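# Fold trousers lengthwise, one leg on the other

## Task

On the table, fold the trousers in half along their length so that one leg rests flat and straight on top of the other with their edges matching; the cloth may be dropped into place, but the fold must stay put on its own after both grippers have released it and moved away.

## Robot and tools

ROBOT. Two 6-joint arms, left_arm and right_arm, each ending in a parallel two-finger gripper. Their bases sit in the scene frame at left_arm (-0.025, +0.269, 0) m and right_arm (-0.041, -0.259, 0) m, both turned about 2.4 degrees about z (quat_wxyz +1.000, 0, 0, +0.021). Scene frame: origin on the tabletop midway between the arms, +x out over the table, +z up, left_arm on the +y side. The names left and right are labels only and do not match image sides. Fingers point along the gripper's +z axis and close along its y axis; the reported hand point lies between the pads, roughly 1 cm short of the tips, and may be off somewhat at long reach.

ROW LAYOUT. Every motion command uses rows of 14 numbers covering both arms, even when only one moves: left_arm waist, shoulder, elbow, wrist pitch, wrist yaw, wrist roll, opening, then the same seven for right_arm. Joint numbers are absolute target angles in radians (not offsets), in the same convention the Joint positions line prints. Stated ranges: waist -2.618 to 3.054, shoulder 0.000 to 3.142, elbow 0.000 to 3.142, wrist pitch -1.571 to 1.571, wrist yaw -1.571 to 1.571, wrist roll -2.094 to 2.094. Waist and wrist yaw are sign-flipped relative to the URDF, while the ranges above carry URDF signs, so in command numbers the waist range is -3.054 to 2.618 and wrist yaw is unchanged in size but mirrored. Real limits can sit 0.036 rad either way; a target more than 0.036 rad outside a range and beyond the current angle gets the call rejected, and a target past the real end is clipped there, reported by "joint sent to its limit". Opening is a scale from -1 (shut) to +1 (fully open, 0.094 m pad gap).

TOOLS.
execute_actions(actions): a list of actions; each action is a list of up to 15 rows, one per 1/30 s step, and if fewer rows are given the last one repeats to fill 15 steps. An empty list just reports state and images.
move(target, speed, blocking): target is one 14-number row of absolute angles; all joints travel together so they finish at the same moment, usually tracing a curved hand path. speed (0.01 to 2 rad/s, default 0.5) caps the joint with the longest way to go; paths last 0.5 to 10 s and are cut off after 10 s. Finger values are applied at the start. There is no collision avoidance, including between arms. blocking=false returns after 0.5 s while motion continues; then only wait or stop are accepted until a result shows the move has ended.
wait(seconds): 0 to 10 s, arms hold their last command; ends early if a running move finishes.
stop(): decelerates a running move; needs braking room; fingers keep moving.
zoom_image(camera, region): camera is cam_high, cam_left_wrist or cam_right_wrist; region [x0, y0, x1, y1] in pixels, at most 504 by 504, origin top-left of the 504x504 image.
read_manual(section): licence texts only.
finished_scene(scene): ends the current scene, given its integer number, after the last command has been held; irreversible; the reply tells whether the fold counted.

RESULTS. The state line gives each gripper's position (m) and quat_wxyz in the scene frame. Joint positions and Joint velocities list per arm the six joints in row order plus the pad gap in m. Joint targets shows what the joints are currently being driven to; resend those values to hold a joint. grip_measured is the finger opening on the command scale, each gripper biased by up to about 1 mm. "joint command not followed" means a clearance check altered some joint targets. A move adds a "move:" line: outcome (done, off_target, moving, held, fault), limits=held or limits=none, and the joint farthest from its target per arm. FAULT or OVER-TEMPERATURE FAULT lines mean an arm stopped; MOTOR HOT warns from 75 C, with a 10 s stop at 90 C and collapse at 100 C.

MOTION CAPS. Per step each joint's target is kept within a lead of its measured angle: waist 0.202, shoulder 0.258, elbow 0.238, wrist pitch 0.573, wrist yaw and roll 0.522 rad; and targets that would shift the hand more than 70 mm are scaled back. Big changes therefore take several actions, and an unfinished motion should be commanded again.

GRASPING CLOTH. To hold, command an opening about 0.03 below grip_measured; smaller gaps grip more lightly. Thin cloth gets less force. Pad force tops out near 50 to 62 N.

AVOID. Arms colliding or shoving each other (can end the scene), fast hard contact with the table, pressing far beyond contact, dropping or flinging the trousers off the table, and long loaded holds that overheat motors. Finish with both grippers open and lifted away so the fold rests by itself.

Each tool is called after ">>>" as name(argument=value, ...), one argument or row to a line, values as JSON.

## Session

>>> execute_actions(
  actions=[],
)

Scene clock: 0.00 s.
left_arm: end_effector_position=(+0.2950, +0.1415, +0.3172) grip_measured=+1.000 end_effector_quat_wxyz=(+0.117, -0.004, +0.867, -0.485) | right_arm: end_effector_position=(+0.5084, -0.3692, +0.2128) grip_measured=+1.000 end_effector_quat_wxyz=(+0.510, +0.339, +0.784, +0.105)
Joint names: [waist, shoulder, elbow, wrist pitch, wrist yaw, wrist roll]
Joint positions: left_arm=[-0.033  1.61   1.742 -1.424 -1.022 -0.091  0.094] | right_arm=[ 0.239  1.844  1.42  -0.052 -0.006  0.615  0.094]
Joint velocities: left_arm=[-0.002 -0.002  0.002 -0.007  0.022 -0.022  0.   ] | right_arm=[ 0.012 -0.022  0.002 -0.022  0.051  0.051  0.   ]
Joint torques (N m, as the arm reports them, + toward a larger Joint positions number): no reading
Joint targets: left_arm=[-0.033 1.601 1.751 -1.422 -1.037 -0.085] | right_arm=[0.239 1.834 1.431 -0.052 -0.008 0.612]

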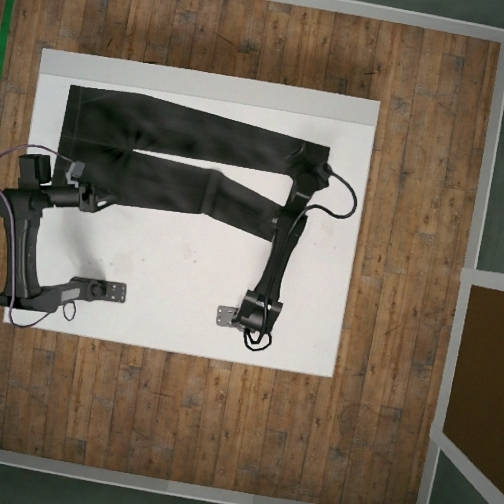

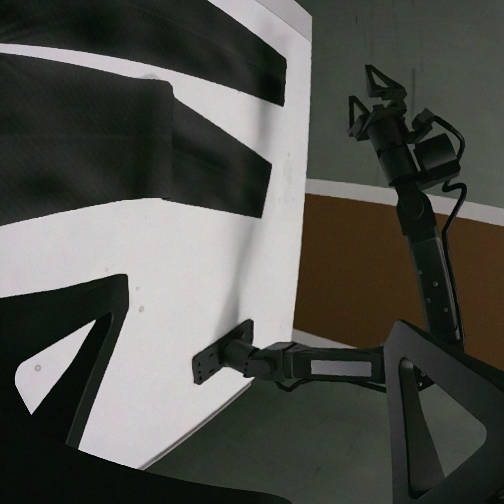

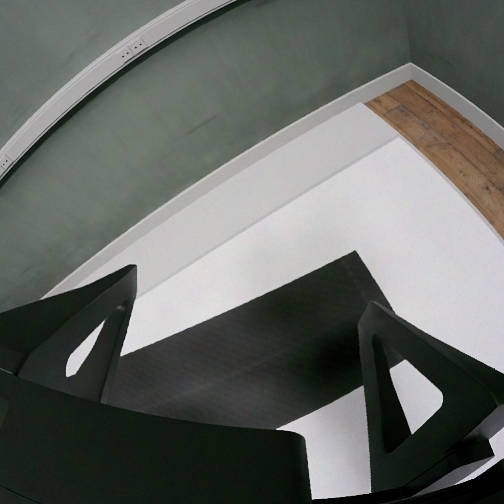

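>>> move(
  target=[0,0.7,0.8,-1.0,0,0,1,0,0.7,0.8,-1.0,0,0,1],
  speed=0.8,
)

>>> zoom_image(
  camera="cam_high",
  region=[0,30,400,390],
)

Scene clock: 2.63 s.
left_arm: end_effector_position=(+0.1832, +0.2790, +0.1740) grip_measured=+1.000 end_effector_quat_wxyz=(+0.315, -0.026, +0.949, +0.002) | right_arm: end_effector_position=(+0.1736, -0.2526, +0.1791) grip_measured=+1.000 end_effector_quat_wxyz=(+0.330, -0.009, +0.944, +0.004)
Joint names: [waist, shoulder, elbow, wrist pitch, wrist yaw, wrist roll]
Joint positions: left_arm=[-0.011  0.719  0.804 -1.015 -0.012 -0.006  0.094] | right_arm=[ 0.011  0.717  0.806 -0.987 -0.005  0.01   0.094]
Joint velocities: left_arm=[ 0.002 -0.002  0.002 -0.037 -0.037  0.066  0.   ] | right_arm=[-0.002  0.012  0.002  0.007  0.007  0.007  0.   ]
Joint torques (N m, as the arm reports them, + toward a larger Joint positions number): left_arm=[ 0.93 -1.13  6.76  1.7   0.06  0.04] | right_arm=[-0.83 -1.08  7.59  1.04 -0.03 -0.09]
Joint targets: left_arm=[-0.000 0.700 0.800 -1.000 0.000 -0.000] | right_arm=[0.000 0.700 0.800 -1.000 0.000 -0.000]
move: done; limits=none; left_arm: farthest joint: the shoulder, 0.019 radians from its target (0.910 radians at the start); right_arm: farthest joint: the shoulder, 0.017 radians from its target (1.144 radians at the start)

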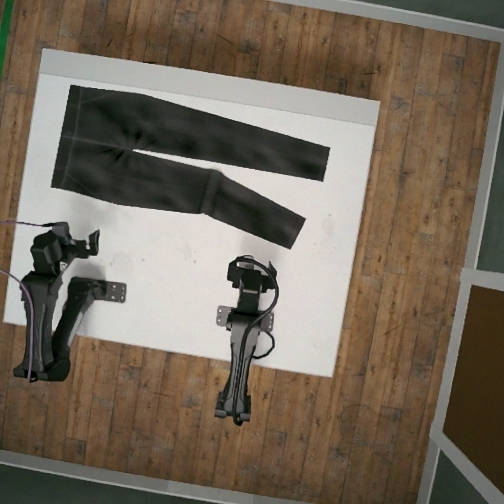

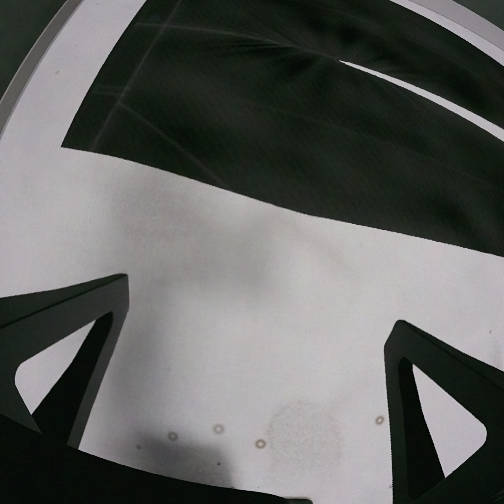

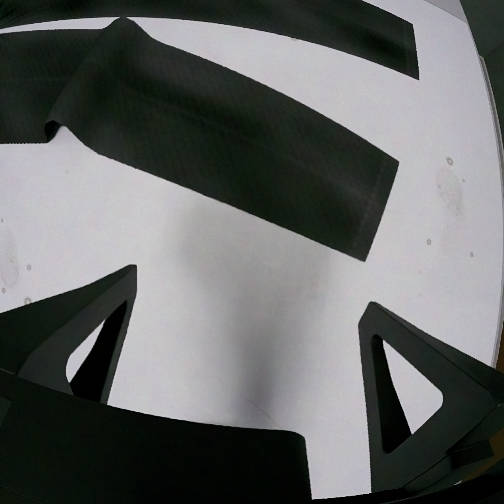

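Region (0, 30, 400, 390) of cam_high's 504x504 image, scaled by 1.260, with more detail than that image has; it fills the top 454 rows of this view, and the rest is white.

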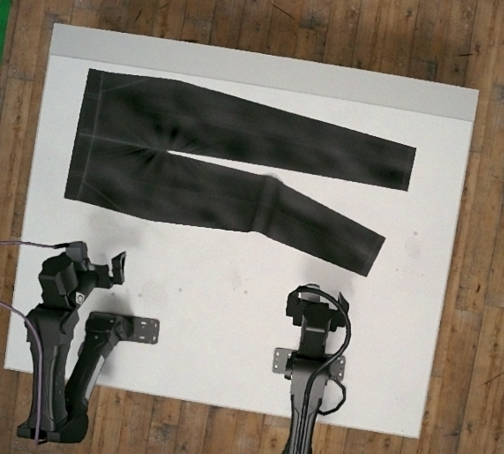

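>>> move(
  target=[-0.498,2.04,1.639,-1.157,0,-1.03,0,0.387,1.70,1.185,-1.044,0,1.53,0],
  speed=0.8,
)

>>> zoom_image(
  camera="cam_high",
  region=[0,100,360,320],
)

Scene clock: 6.00 s.
left_arm: end_effector_position=(+0.3079, +0.4651, +0.0557) grip_measured=+0.003 end_effector_quat_wxyz=(+0.005, +0.703, -0.711, +0.004) | right_arm: end_effector_position=(+0.2381, -0.3554, +0.0572) grip_measured=+0.002 end_effector_quat_wxyz=(+0.001, +0.800, +0.600, +0.001)
Joint names: [waist, shoulder, elbow, wrist pitch, wrist yaw, wrist roll]
Joint positions: left_arm=[-0.493  2.049  1.613 -1.143 -0.011 -1.024  0.047] | right_arm=[ 0.378  1.698  1.156 -1.026  0.001  1.519  0.047]
Joint velocities: left_arm=[-0.012 -0.017  0.012 -0.037 -0.037 -0.022  0.   ] | right_arm=[ 0.007  0.002  0.002  0.051 -0.007 -0.081 -0.002]
Joint torques (N m, as the arm reports them, + toward a larger Joint positions number): left_arm=[ -0.34 -11.99   8.25   0.06   0.12  -0.06] | right_arm=[ 0.72 -7.6   9.56 -0.11 -0.07  0.1 ]
Joint targets: left_arm=[-0.498 2.040 1.639 -1.157 -0.000 -1.030] | right_arm=[0.387 1.700 1.185 -1.044 -0.000 1.530]
move: off_target (left_arm, right_arm); limits=none; left_arm: farthest joint: the elbow, 0.026 radians from its target (0.835 radians at the start); right_arm: farthest joint: the elbow, 0.029 radians from its target (0.379 radians at the start)

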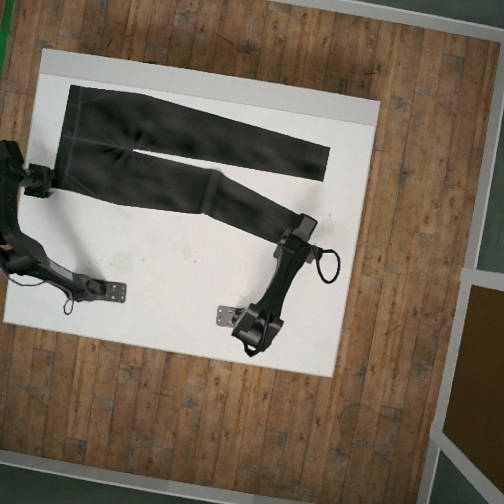

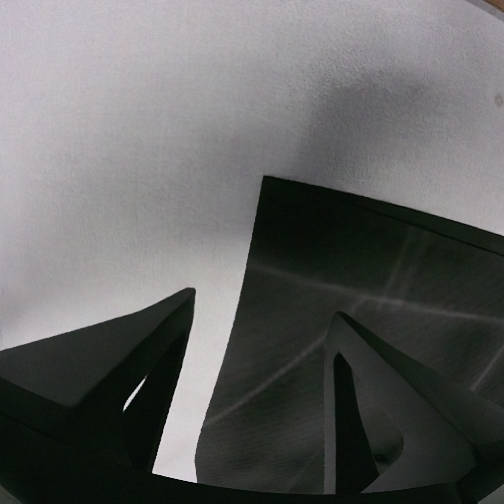

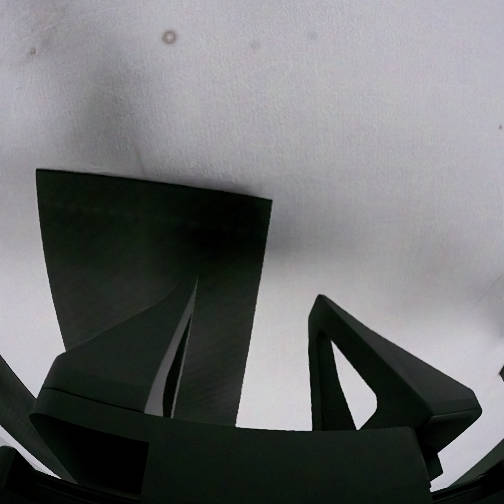

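Region (0, 100, 360, 320) of cam_high's 504x504 image, scaled by 1.400, with more detail than that image has.

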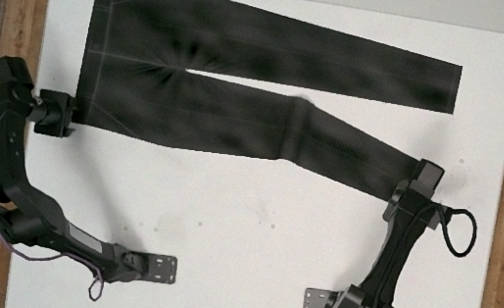

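>>> move(
  target=[-0.485,2.125,1.557,-0.985,0,-1.03,0,0.387,1.822,1.112,-0.847,0,1.53,0],
  speed=0.2,
)

Scene clock: 7.73 s.
left_arm: end_effector_position=(+0.3209, +0.4727, +0.0154) grip_measured=+0.003 end_effector_quat_wxyz=(-0.006, +0.703, -0.711, +0.007) | right_arm: end_effector_position=(+0.2546, -0.3610, +0.0159) grip_measured=+0.002 end_effector_quat_wxyz=(+0.003, +0.801, +0.599, +0.003)
Joint names: [waist, shoulder, elbow, wrist pitch, wrist yaw, wrist roll]
Joint positions: left_arm=[-0.493  2.124  1.564 -0.995 -0.011 -1.025  0.047] | right_arm=[ 0.378  1.815  1.122 -0.869  0.002  1.52   0.047]
Joint velocities: left_arm=[-0.002 -0.002  0.007  0.022 -0.007 -0.007  0.001] | right_arm=[-0.007 -0.007 -0.007  0.022 -0.007 -0.007  0.   ]
Joint torques (N m, as the arm reports them, + toward a larger Joint positions number): left_arm=[  0.66 -11.64   5.85   0.38   0.11  -0.06] | right_arm=[ 0.77 -8.05  5.94  0.32 -0.04  0.08]
Joint targets: left_arm=[-0.485 2.125 1.557 -0.985 -0.000 -1.030] | right_arm=[0.387 1.822 1.112 -0.847 -0.000 1.530]
move: off_target (right_arm); limits=none; left_arm: farthest joint: the wrist yaw, 0.011 radians from its target (0.011 radians at the start); right_arm: farthest joint: the wrist pitch, 0.022 radians from its target (0.179 radians at the start)

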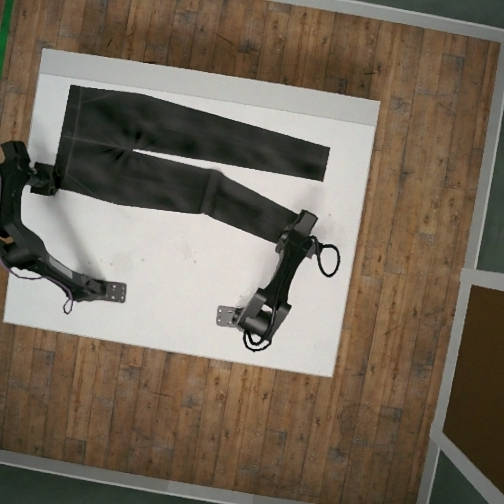

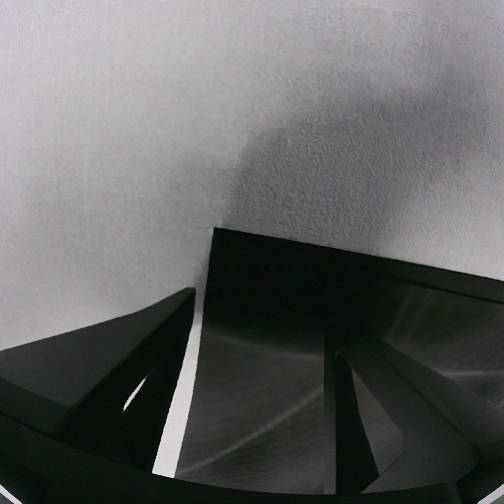

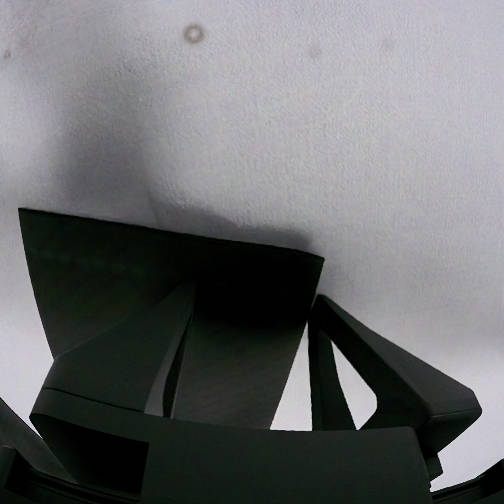

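Lower via the elbow (also shifts back slightly), then close.

>>> move(
  target=[-0.485,2.135,1.53,-0.975,0,-1.03,0,0.387,1.825,1.07,-0.835,0,1.53,0],
  speed=0.1,
)

>>> move(
  target=[-0.485,2.135,1.53,-0.975,0,-1.03,-1,0.387,1.825,1.07,-0.835,0,1.53,-1],
)

>>> move(
  target=[-0.485,2.04,1.66,-1.157,0,-1.03,-1,0.42,1.72,1.23,-1.05,0,1.53,-1],
  speed=0.25,
)

Scene clock: 8.73 s.
left_arm: end_effector_position=(+0.3185, +0.4714, +0.0121) grip_measured=+0.003 end_effector_quat_wxyz=(-0.003, +0.703, -0.711, +0.006) | right_arm: end_effector_position=(+0.2543, -0.3608, +0.0143) grip_measured=+0.002 end_effector_quat_wxyz=(+0.005, +0.801, +0.599, +0.005)
Joint names: [waist, shoulder, elbow, wrist pitch, wrist yaw, wrist roll]
Joint positions: left_arm=[-0.493  2.124  1.55  -0.988 -0.011 -1.025  0.047] | right_arm=[ 0.378  1.811  1.109 -0.855  0.002  1.52   0.047]
Joint velocities: left_arm=[ 0.002 -0.012 -0.007  0.007  0.037 -0.037 -0.   ] | right_arm=[ 0.002 -0.022 -0.002 -0.051 -0.051 -0.022  0.   ]
Joint torques (N m, as the arm reports them, + toward a larger Joint positions number): left_arm=[  0.72 -10.76   4.85   0.4    0.11  -0.06] | right_arm=[ 0.73 -7.4   3.48  0.31 -0.06  0.1 ]
Joint targets: left_arm=[-0.485 2.135 1.530 -0.975 -0.000 -1.030] | right_arm=[0.387 1.825 1.070 -0.835 0.000 1.530]
move: off_target (right_arm); limits=none; left_arm: farthest joint: the elbow, 0.020 radians from its target (0.034 radians at the start); right_arm: farthest joint: the elbow, 0.039 radians from its target (0.052 radians at the start)

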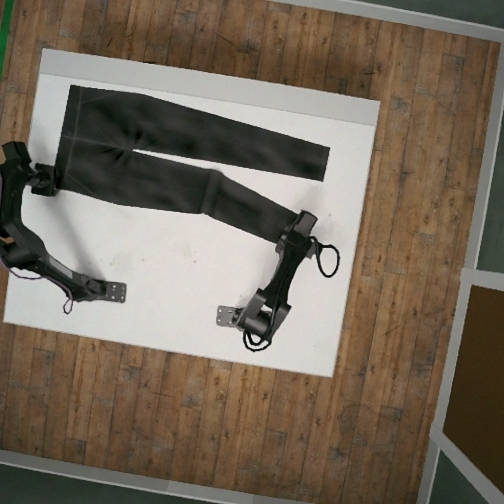

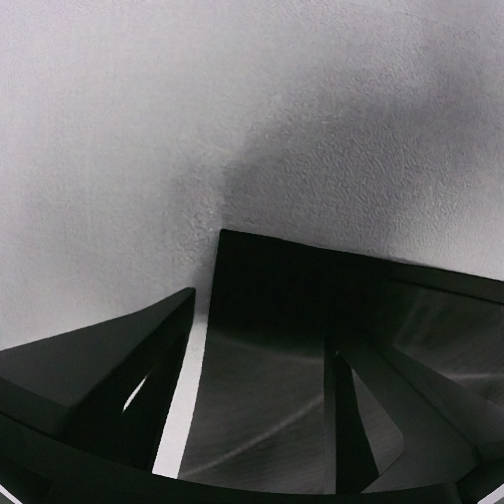

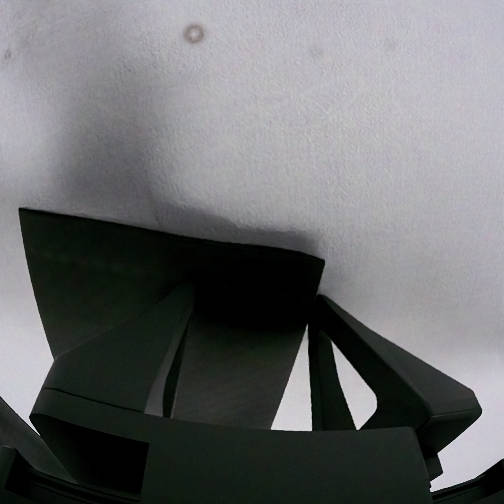

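Scene clock: 9.43 s.
left_arm: end_effector_position=(+0.3215, +0.4721, +0.0147) grip_measured=-0.968 end_effector_quat_wxyz=(-0.010, +0.703, -0.711, +0.011) | right_arm: end_effector_position=(+0.2600, -0.3625, +0.0149) grip_measured=-0.959 end_effector_quat_wxyz=(+0.015, +0.800, +0.599, +0.013)
Joint names: [waist, shoulder, elbow, wrist pitch, wrist yaw, wrist roll]
Joint positions: left_arm=[-0.493  2.117  1.55  -0.979 -0.016 -1.025  0.002] | right_arm=[ 0.378  1.81   1.109 -0.831  0.004  1.52   0.002]
Joint velocities: left_arm=[ 0.012 -0.012 -0.007 -0.051  0.066 -0.081  0.   ] | right_arm=[-0.007 -0.027 -0.007  0.051  0.007 -0.022 -0.001]
Joint torques (N m, as the arm reports them, + toward a larger Joint positions number): left_arm=[  0.77 -10.05   4.92   0.35   0.16  -0.05] | right_arm=[ 0.57 -7.31  3.38  0.11 -0.1   0.1 ]
Joint targets: left_arm=[-0.485 2.135 1.530 -0.975 -0.000 -1.030] | right_arm=[0.387 1.825 1.070 -0.835 -0.000 1.530]
move: off_target (right_arm); limits=none; left_arm: farthest joint: the elbow, 0.020 radians from its target (0.020 radians at the start); right_arm: farthest joint: the elbow, 0.039 radians from its target (0.039 radians at the start)

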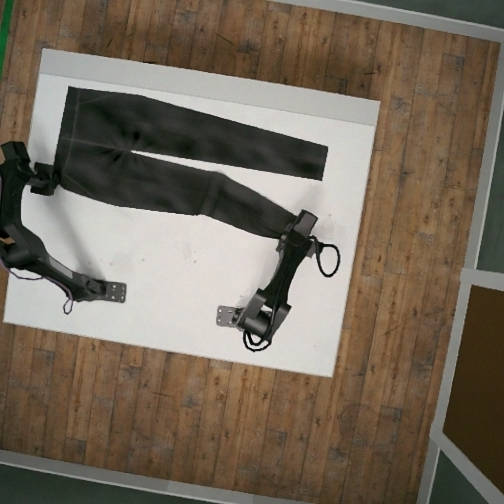

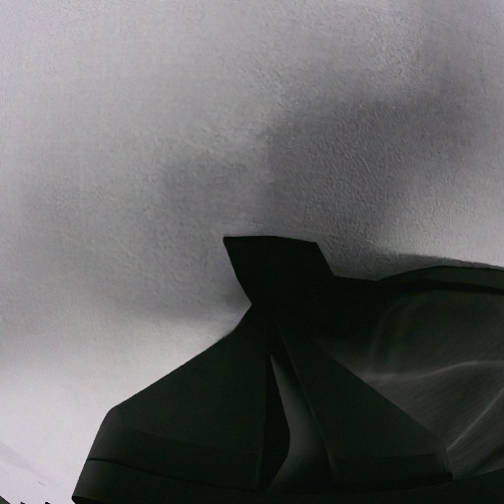

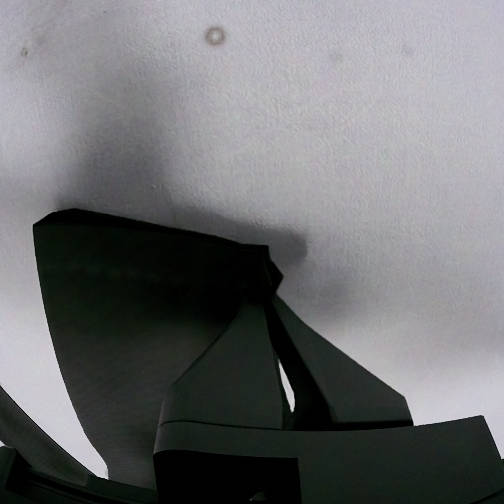

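Scene clock: 10.93 s.
left_arm: end_effector_position=(+0.3146, +0.4679, +0.0564) grip_measured=-0.969 end_effector_quat_wxyz=(-0.001, +0.703, -0.711, +0.009) | right_arm: end_effector_position=(+0.2472, -0.3680, +0.0577) grip_measured=-0.959 end_effector_quat_wxyz=(+0.002, +0.810, +0.587, +0.005)
Joint names: [waist, shoulder, elbow, wrist pitch, wrist yaw, wrist roll]
Joint positions: left_arm=[-0.493  2.062  1.636 -1.138 -0.017 -1.026  0.001] | right_arm=[ 0.409  1.74   1.207 -1.03   0.006  1.52   0.002]
Joint velocities: left_arm=[ 0.007 -0.002  0.012 -0.007 -0.037  0.022 -0.   ] | right_arm=[ 0.002 -0.017 -0.002  0.022  0.022 -0.051  0.001]
Joint torques (N m, as the arm reports them, + toward a larger Joint positions number): left_arm=[  0.62 -13.47   8.16   0.01   0.16  -0.05] | right_arm=[  0.8  -10.16   9.03  -0.08  -0.12   0.09]
Joint targets: left_arm=[-0.485 2.040 1.660 -1.157 -0.000 -1.030] | right_arm=[0.420 1.720 1.230 -1.050 0.000 1.530]
move: off_target (left_arm, right_arm); limits=none; left_arm: farthest joint: the elbow, 0.024 radians from its target (0.110 radians at the start); right_arm: farthest joint: the elbow, 0.023 radians from its target (0.121 radians at the start)

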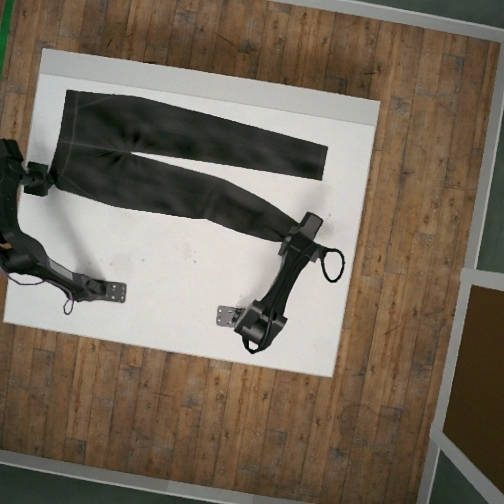

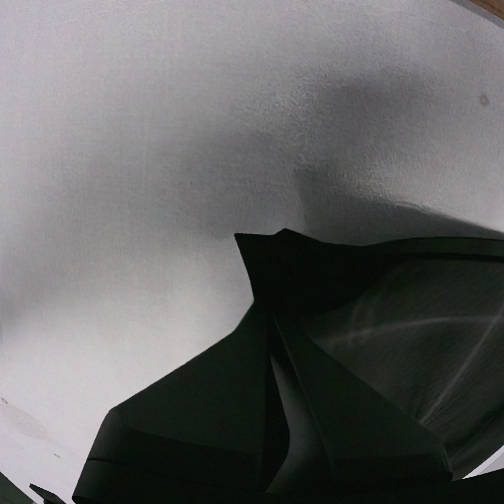

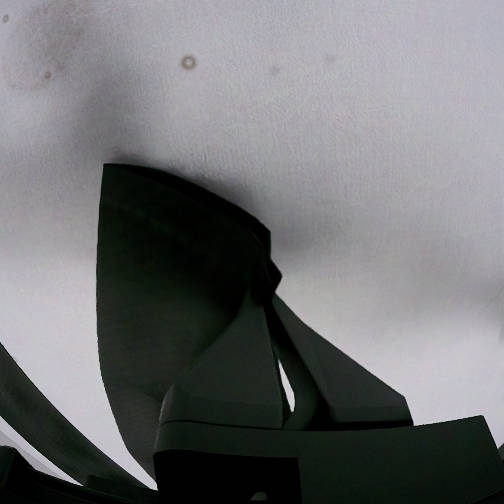

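>>> move(
  target=[-0.40,2.10,2.12,-1.19,0,-1.13,-1,0.42,2.01,1.985,-1.14,0,1.25,-1],
  speed=0.3,
)

>>> zoom_image(
  camera="cam_high",
  region=[0,40,380,300],
)

Scene clock: 14.27 s.
left_arm: end_effector_position=(+0.4164, +0.4751, +0.1735) grip_measured=-0.969 end_effector_quat_wxyz=(-0.169, +0.693, -0.697, +0.072) | right_arm: end_effector_position=(+0.4013, -0.4223, +0.1763) grip_measured=-0.959 end_effector_quat_wxyz=(+0.165, +0.712, +0.675, +0.097)
Joint names: [waist, shoulder, elbow, wrist pitch, wrist yaw, wrist roll]
Joint positions: left_arm=[-0.402  2.098  2.092 -1.196 -0.024 -1.127  0.001] | right_arm=[ 0.409  2.004  1.957 -1.14   0.033  1.263  0.002]
Joint velocities: left_arm=[-0.007 -0.007  0.007 -0.022 -0.022 -0.037  0.   ] | right_arm=[-0.002 -0.012 -0.007 -0.007 -0.022  0.037 -0.   ]
Joint torques (N m, as the arm reports them, + toward a larger Joint positions number): left_arm=[  0.13 -12.07   8.81   1.07   0.22  -0.05] | right_arm=[  0.91 -11.27  10.33   0.73  -0.35  -0.11]
Joint targets: left_arm=[-0.400 2.100 2.120 -1.190 -0.000 -1.130] | right_arm=[0.420 2.010 1.985 -1.140 -0.000 1.250]
move: off_target (left_arm, right_arm); limits=none; left_arm: farthest joint: the elbow, 0.028 radians from its target (0.484 radians at the start); right_arm: farthest joint: the wrist yaw, 0.033 radians from its target (0.006 radians at the start)

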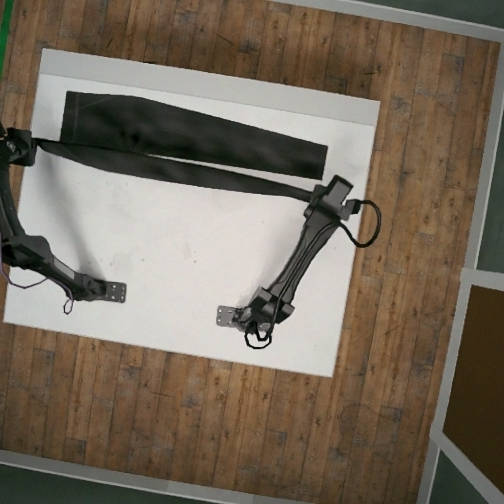

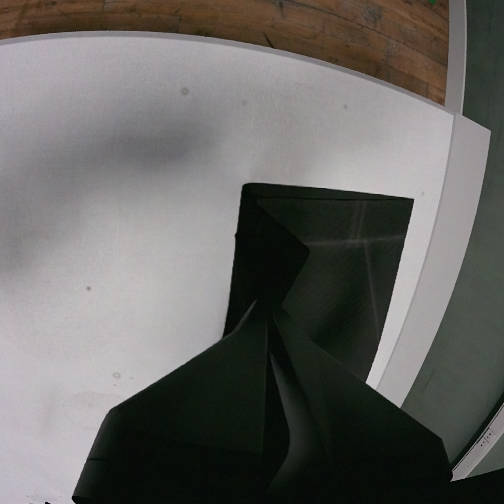

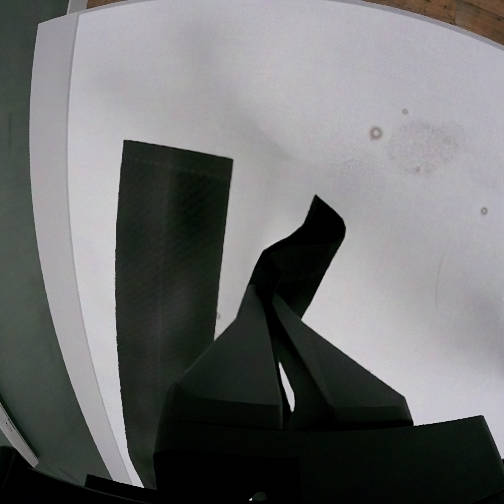

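Region (0, 40, 380, 300) of cam_high's 504x504 image, scaled by 1.326, with more detail than that image has; it fills the top 345 rows of this view, and the rest is white.

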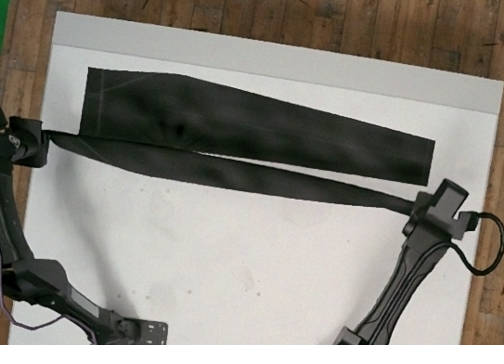

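>>> move(
  target=[-0.325,2.42,2.36,-0.907,0,-1.25,-1,0.355,2.28,2.08,-0.873,0,1.3,-1],
  speed=0.25,
)

>>> move(
  target=[-0.28,2.69,2.405,-0.484,0,-1.35,-1,0.305,2.64,2.375,-0.602,0,1.37,-1],
  speed=0.25,
)

>>> zoom_image(
  camera="cam_high",
  region=[0,40,380,300],
)

Scene clock: 16.57 s.
left_arm: end_effector_position=(+0.5327, +0.4770, +0.1130) grip_measured=-0.969 end_effector_quat_wxyz=(-0.232, +0.693, -0.670, +0.128) | right_arm: end_effector_position=(+0.4851, -0.4210, +0.0950) grip_measured=-0.959 end_effector_quat_wxyz=(+0.182, +0.699, +0.681, +0.120)
Joint names: [waist, shoulder, elbow, wrist pitch, wrist yaw, wrist roll]
Joint positions: left_arm=[-0.324  2.427  2.326 -0.936 -0.034 -1.248  0.001] | right_arm=[ 0.355  2.283  2.049 -0.898  0.041  1.293  0.002]
Joint velocities: left_arm=[-0.002 -0.007 -0.002 -0.007  0.022 -0.051  0.   ] | right_arm=[-0.012 -0.002 -0.002  0.066  0.037 -0.037  0.   ]
Joint torques (N m, as the arm reports them, + toward a larger Joint positions number): left_arm=[ -0.08 -15.79   9.54   1.66   0.32   0.  ] | right_arm=[ -0.04 -14.71  10.86   1.08  -0.48   0.1 ]
Joint targets: left_arm=[-0.325 2.420 2.360 -0.907 -0.000 -1.250] | right_arm=[0.355 2.280 2.080 -0.873 0.000 1.300]
move: off_target (left_arm, right_arm); limits=none; left_arm: farthest joint: the elbow, 0.034 radians from its target (0.268 radians at the start); right_arm: farthest joint: the wrist yaw, 0.041 radians from its target (0.033 radians at the start)

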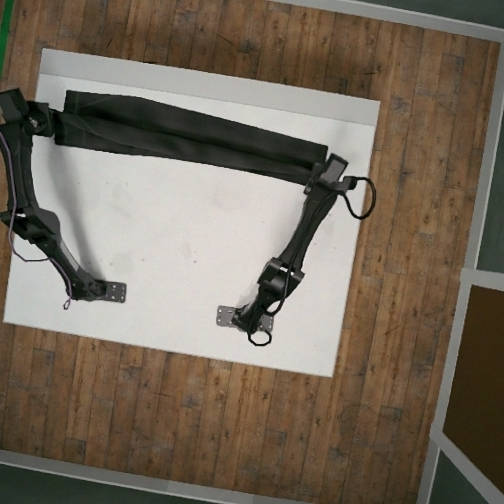

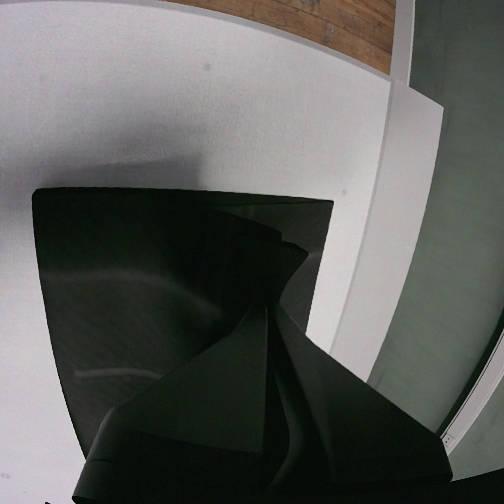

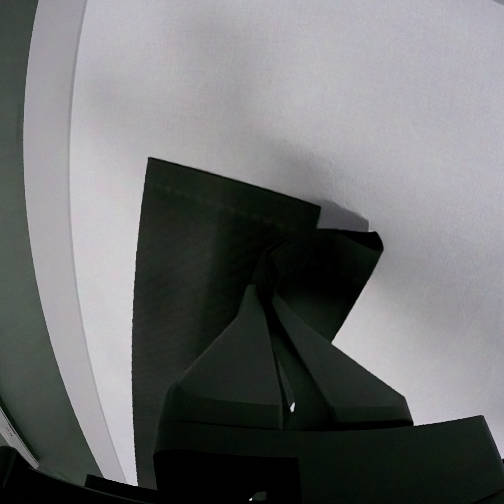

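Scene clock: 18.97 s.
left_arm: end_effector_position=(+0.6192, +0.4780, +0.0306) grip_measured=-0.969 end_effector_quat_wxyz=(-0.308, +0.686, -0.630, +0.195) | right_arm: end_effector_position=(+0.5924, -0.4221, +0.0336) grip_measured=-0.959 end_effector_quat_wxyz=(+0.263, +0.685, +0.655, +0.183)
Joint names: [waist, shoulder, elbow, wrist pitch, wrist yaw, wrist roll]
Joint positions: left_arm=[-0.281  2.693  2.374 -0.507 -0.04  -1.35   0.001] | right_arm=[ 0.305  2.64   2.344 -0.624  0.039  1.365  0.002]
Joint velocities: left_arm=[ 0.007 -0.002 -0.007  0.066 -0.007 -0.051 -0.003] | right_arm=[-0.012  0.002 -0.017  0.007 -0.051 -0.007  0.001]
Joint torques (N m, as the arm reports them, + toward a larger Joint positions number): left_arm=[  0.09 -17.33   9.65   1.94   0.39   0.  ] | right_arm=[ -0.14 -17.16  11.03   1.31  -0.42   0.08]
Joint targets: left_arm=[-0.280 2.690 2.405 -0.484 0.000 -1.350] | right_arm=[0.305 2.640 2.375 -0.602 -0.000 1.370]
move: off_target (left_arm, right_arm); limits=none; left_arm: farthest joint: the wrist yaw, 0.040 radians from its target (0.034 radians at the start); right_arm: farthest joint: the wrist yaw, 0.039 radians from its target (0.041 radians at the start)

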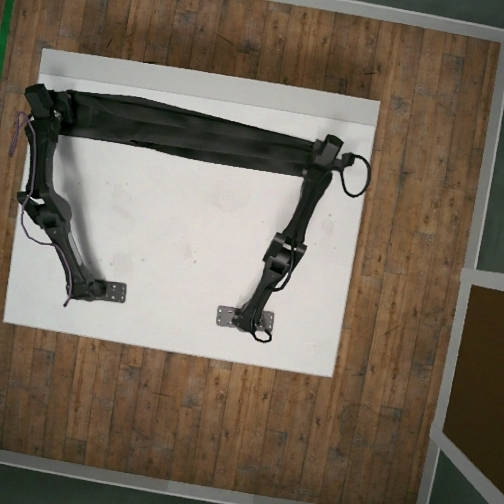

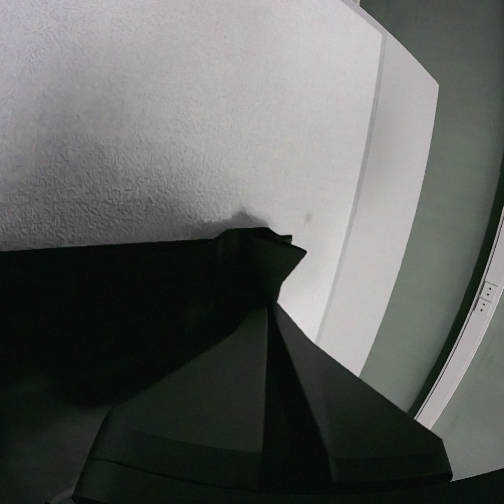

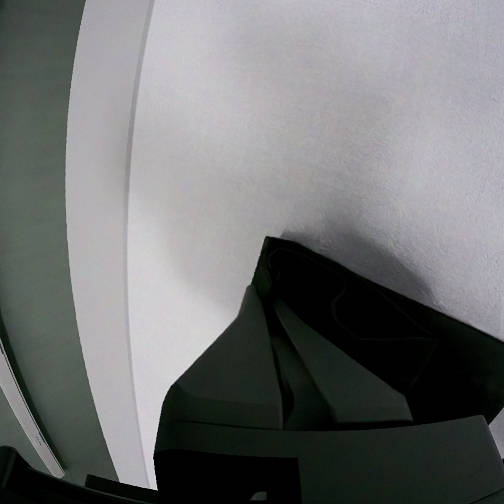

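Region (0, 40, 380, 300) of cam_high's 504x504 image, scaled by 1.326, with more detail than that image has; it fills the top 345 rows of this view, and the rest is white.

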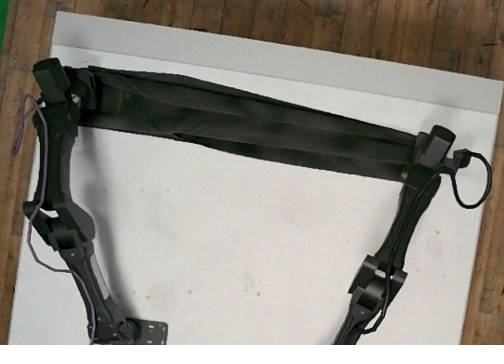

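>>> move(
  target=[-0.28,2.69,2.405,-0.484,0,-1.35,-0.2,0.305,2.64,2.375,-0.602,0,1.37,-0.2],
)

>>> move(
  target=[-0.28,2.6,2.405,-0.40,0,-1.35,-0.2,0.305,2.55,2.375,-0.52,0,1.37,-0.2],
  speed=0.2,
)

>>> move(
  target=[-0.28,1.4,1.4,-1.1,0,0,1,0.305,1.4,1.4,-1.1,0,0,1],
  speed=0.8,
)

>>> zoom_image(
  camera="cam_high",
  region=[30,60,360,220],
)

Scene clock: 20.10 s.
left_arm: end_effector_position=(+0.6201, +0.4827, +0.0326) grip_measured=-0.203 end_effector_quat_wxyz=(-0.318, +0.688, -0.625, +0.188) | right_arm: end_effector_position=(+0.5954, -0.4273, +0.0380) grip_measured=-0.202 end_effector_quat_wxyz=(+0.277, +0.685, +0.650, +0.178)
Joint names: [waist, shoulder, elbow, wrist pitch, wrist yaw, wrist roll]
Joint positions: left_arm=[-0.281  2.693  2.374 -0.494 -0.016 -1.35   0.037] | right_arm=[ 0.305  2.639  2.346 -0.606  0.015  1.365  0.037]
Joint velocities: left_arm=[ 0.007 -0.007 -0.012 -0.007  0.022 -0.007  0.001] | right_arm=[ 0.017  0.002  0.007 -0.022 -0.022  0.007 -0.001]
Joint torques (N m, as the arm reports them, + toward a larger Joint positions number): left_arm=[  0.03 -17.33   9.68   1.79   0.15  -0.01] | right_arm=[ -0.16 -17.19  11.03   1.19  -0.16   0.04]
Joint targets: left_arm=[-0.280 2.690 2.405 -0.484 0.000 -1.350] | right_arm=[0.305 2.640 2.375 -0.602 0.000 1.370]
move: off_target (left_arm, right_arm); limits=none; left_arm: farthest joint: the elbow, 0.031 radians from its target (0.031 radians at the start); right_arm: farthest joint: the elbow, 0.029 radians from its target (0.031 radians at the start)

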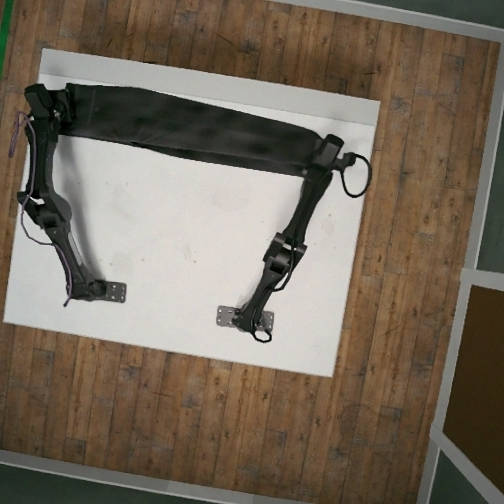

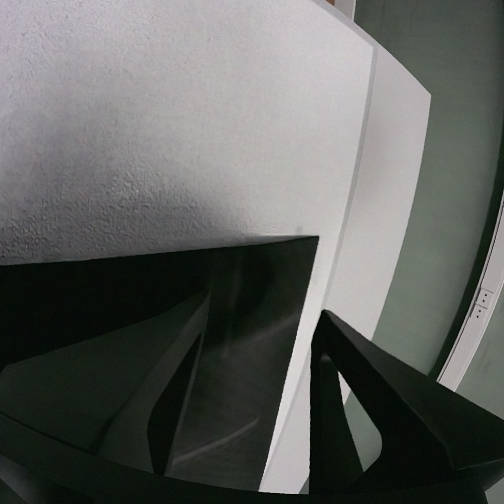

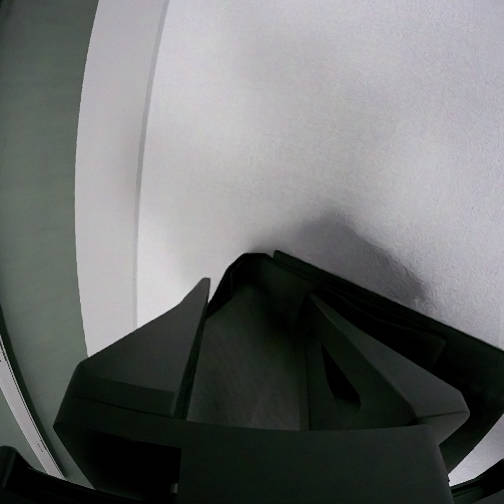

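Scene clock: 21.07 s.
left_arm: end_effector_position=(+0.6395, +0.4894, +0.1060) grip_measured=-0.203 end_effector_quat_wxyz=(-0.389, +0.660, -0.601, +0.227) | right_arm: end_effector_position=(+0.6142, -0.4329, +0.1037) grip_measured=-0.202 end_effector_quat_wxyz=(+0.343, +0.663, +0.629, +0.217)
Joint names: [waist, shoulder, elbow, wrist pitch, wrist yaw, wrist roll]
Joint positions: left_arm=[-0.281  2.616  2.385 -0.405 -0.015 -1.35   0.037] | right_arm=[ 0.305  2.565  2.356 -0.527  0.012  1.366  0.037]
Joint velocities: left_arm=[ 0.002 -0.012 -0.027 -0.007  0.037  0.007  0.001] | right_arm=[-0.007  0.002 -0.002  0.066  0.051  0.007 -0.   ]
Joint torques (N m, as the arm reports them, + toward a larger Joint positions number): left_arm=[  0.1  -18.39   9.15   1.94   0.15  -0.01] | right_arm=[ -0.05 -18.41  10.49   1.41  -0.14   0.03]
Joint targets: left_arm=[-0.280 2.600 2.405 -0.400 -0.000 -1.350] | right_arm=[0.305 2.550 2.375 -0.520 -0.000 1.370]
move: done; limits=none; left_arm: farthest joint: the elbow, 0.020 radians from its target (0.031 radians at the start); right_arm: farthest joint: the elbow, 0.019 radians from its target (0.029 radians at the start)

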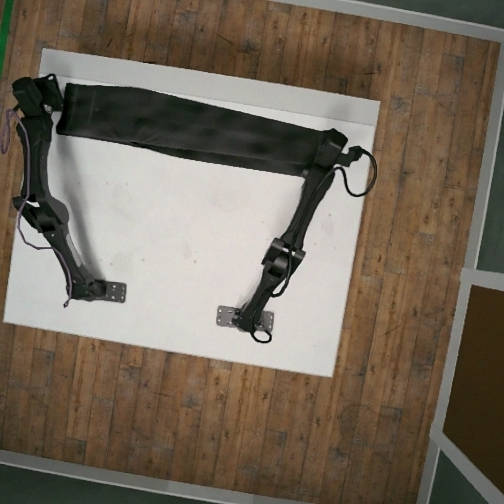

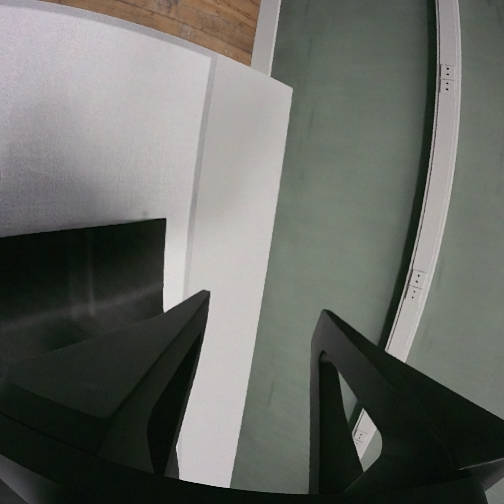

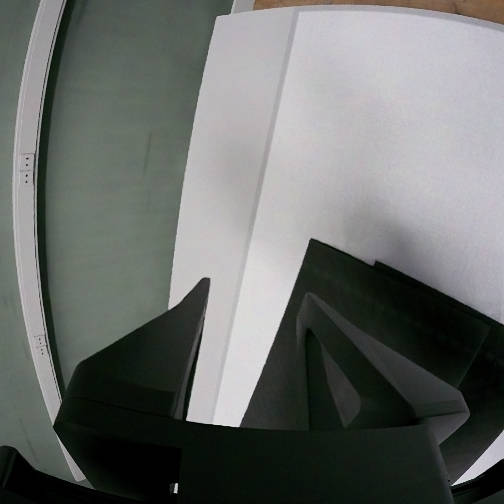

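Scene clock: 23.67 s.
left_arm: end_effector_position=(+0.2947, +0.3750, +0.2162) grip_measured=+1.000 end_effector_quat_wxyz=(+0.232, -0.158, +0.959, +0.031) | right_arm: end_effector_position=(+0.2862, -0.3454, +0.2167) grip_measured=+1.000 end_effector_quat_wxyz=(+0.234, +0.132, +0.963, -0.027)
Joint names: [waist, shoulder, elbow, wrist pitch, wrist yaw, wrist roll]
Joint positions: left_arm=[-0.281  1.414  1.407 -1.091 -0.011 -0.006  0.094] | right_arm=[ 0.305  1.415  1.407 -1.087  0.006  0.01   0.094]
Joint velocities: left_arm=[ 0.002 -0.007 -0.007 -0.022  0.022 -0.022  0.   ] | right_arm=[-0.012 -0.002 -0.007  0.037 -0.007 -0.007  0.   ]
Joint torques (N m, as the arm reports them, + toward a larger Joint positions number): left_arm=[ 0.11 -6.79  6.57  1.1   0.11  0.04] | right_arm=[ 0.   -7.17  7.39  0.76 -0.1  -0.12]
Joint targets: left_arm=[-0.280 1.400 1.400 -1.100 0.000 -0.000] | right_arm=[0.305 1.400 1.400 -1.100 0.000 -0.000]
move: done; limits=none; left_arm: farthest joint: the shoulder, 0.014 radians from its target (1.216 radians at the start); right_arm: farthest joint: the shoulder, 0.015 radians from its target (1.165 radians at the start)

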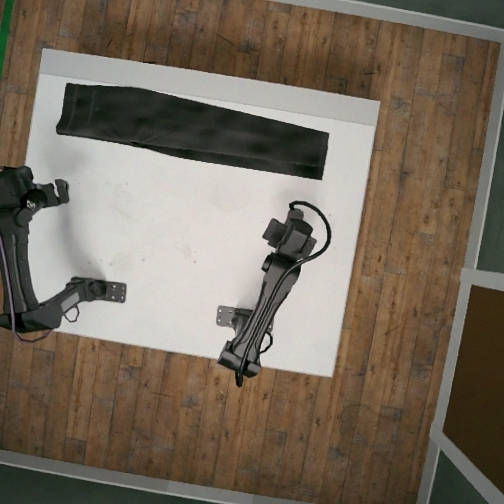

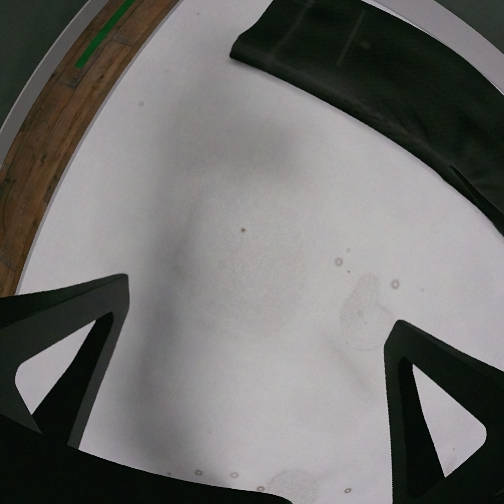

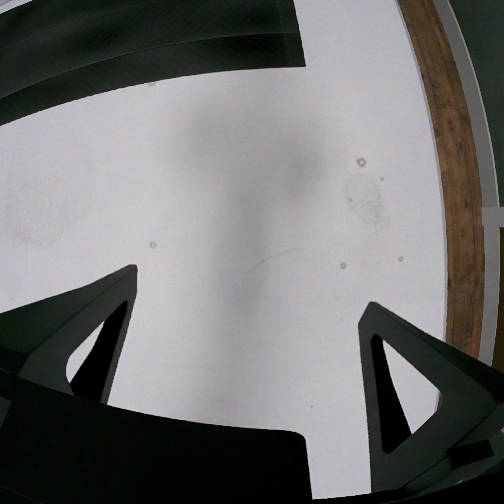

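Region (30, 60, 360, 220) of cam_high's 504x504 image, scaled by 1.527, with more detail than that image has; it fills the top 244 rows of this view, and the rest is white.

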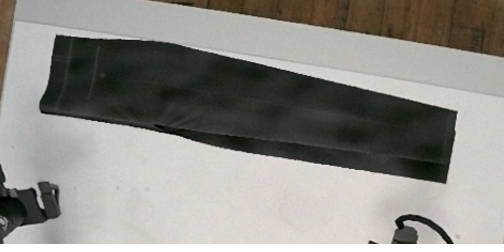

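>>> move(
  target=[-0.265,2.76,2.48,-0.36,0,0,-0.1,0.29,2.72,2.465,-0.49,0,0,-0.1],
  speed=0.7,
)

Scene clock: 26.57 s.
left_arm: end_effector_position=(+0.6479, +0.4885, +0.0304) grip_measured=-0.097 end_effector_quat_wxyz=(+0.417, -0.143, +0.895, +0.060) | right_arm: end_effector_position=(+0.6245, -0.4337, +0.0327) grip_measured=-0.098 end_effector_quat_wxyz=(+0.375, +0.123, +0.918, -0.045)
Joint names: [waist, shoulder, elbow, wrist pitch, wrist yaw, wrist roll]
Joint positions: left_arm=[-0.275  2.779  2.453 -0.374 -0.011 -0.005  0.042] | right_arm=[ 0.301  2.732  2.44  -0.505  0.005  0.01   0.042]
Joint velocities: left_arm=[ 0.002 -0.017 -0.002  0.007 -0.051  0.022 -0.   ] | right_arm=[ 0.012  0.002 -0.012  0.022 -0.022 -0.051  0.   ]
Joint torques (N m, as the arm reports them, + toward a larger Joint positions number): left_arm=[  0.79 -19.2    9.5    1.98   0.11   0.05] | right_arm=[ -0.97 -18.95  10.84   1.42  -0.06  -0.09]
Joint targets: left_arm=[-0.265 2.760 2.480 -0.360 -0.000 0.000] | right_arm=[0.290 2.720 2.465 -0.490 -0.000 0.000]
move: off_target (left_arm, right_arm); limits=none; left_arm: farthest joint: the elbow, 0.027 radians from its target (1.073 radians at the start); right_arm: farthest joint: the elbow, 0.025 radians from its target (1.058 radians at the start)

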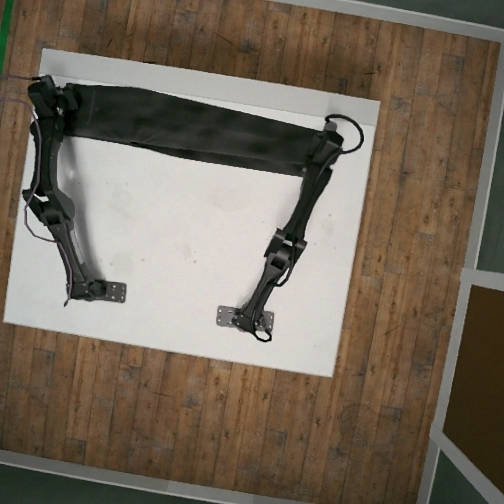

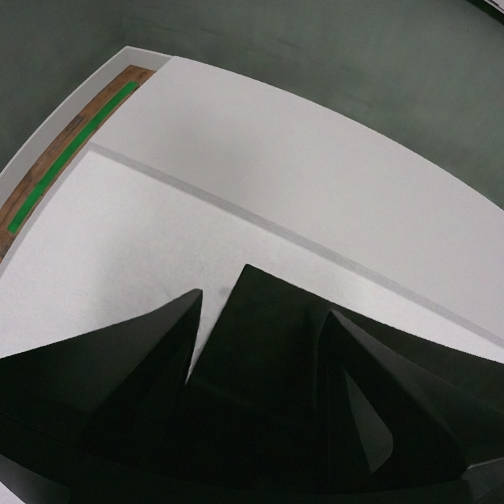

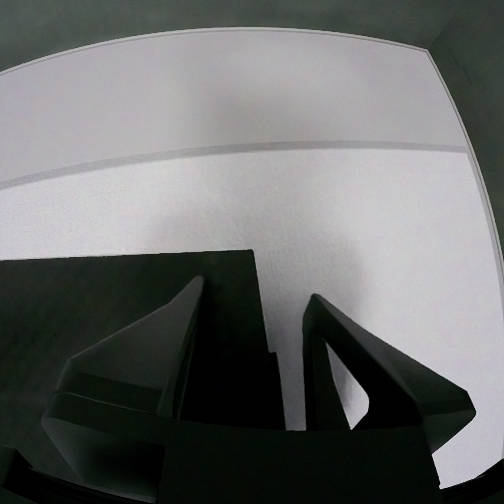

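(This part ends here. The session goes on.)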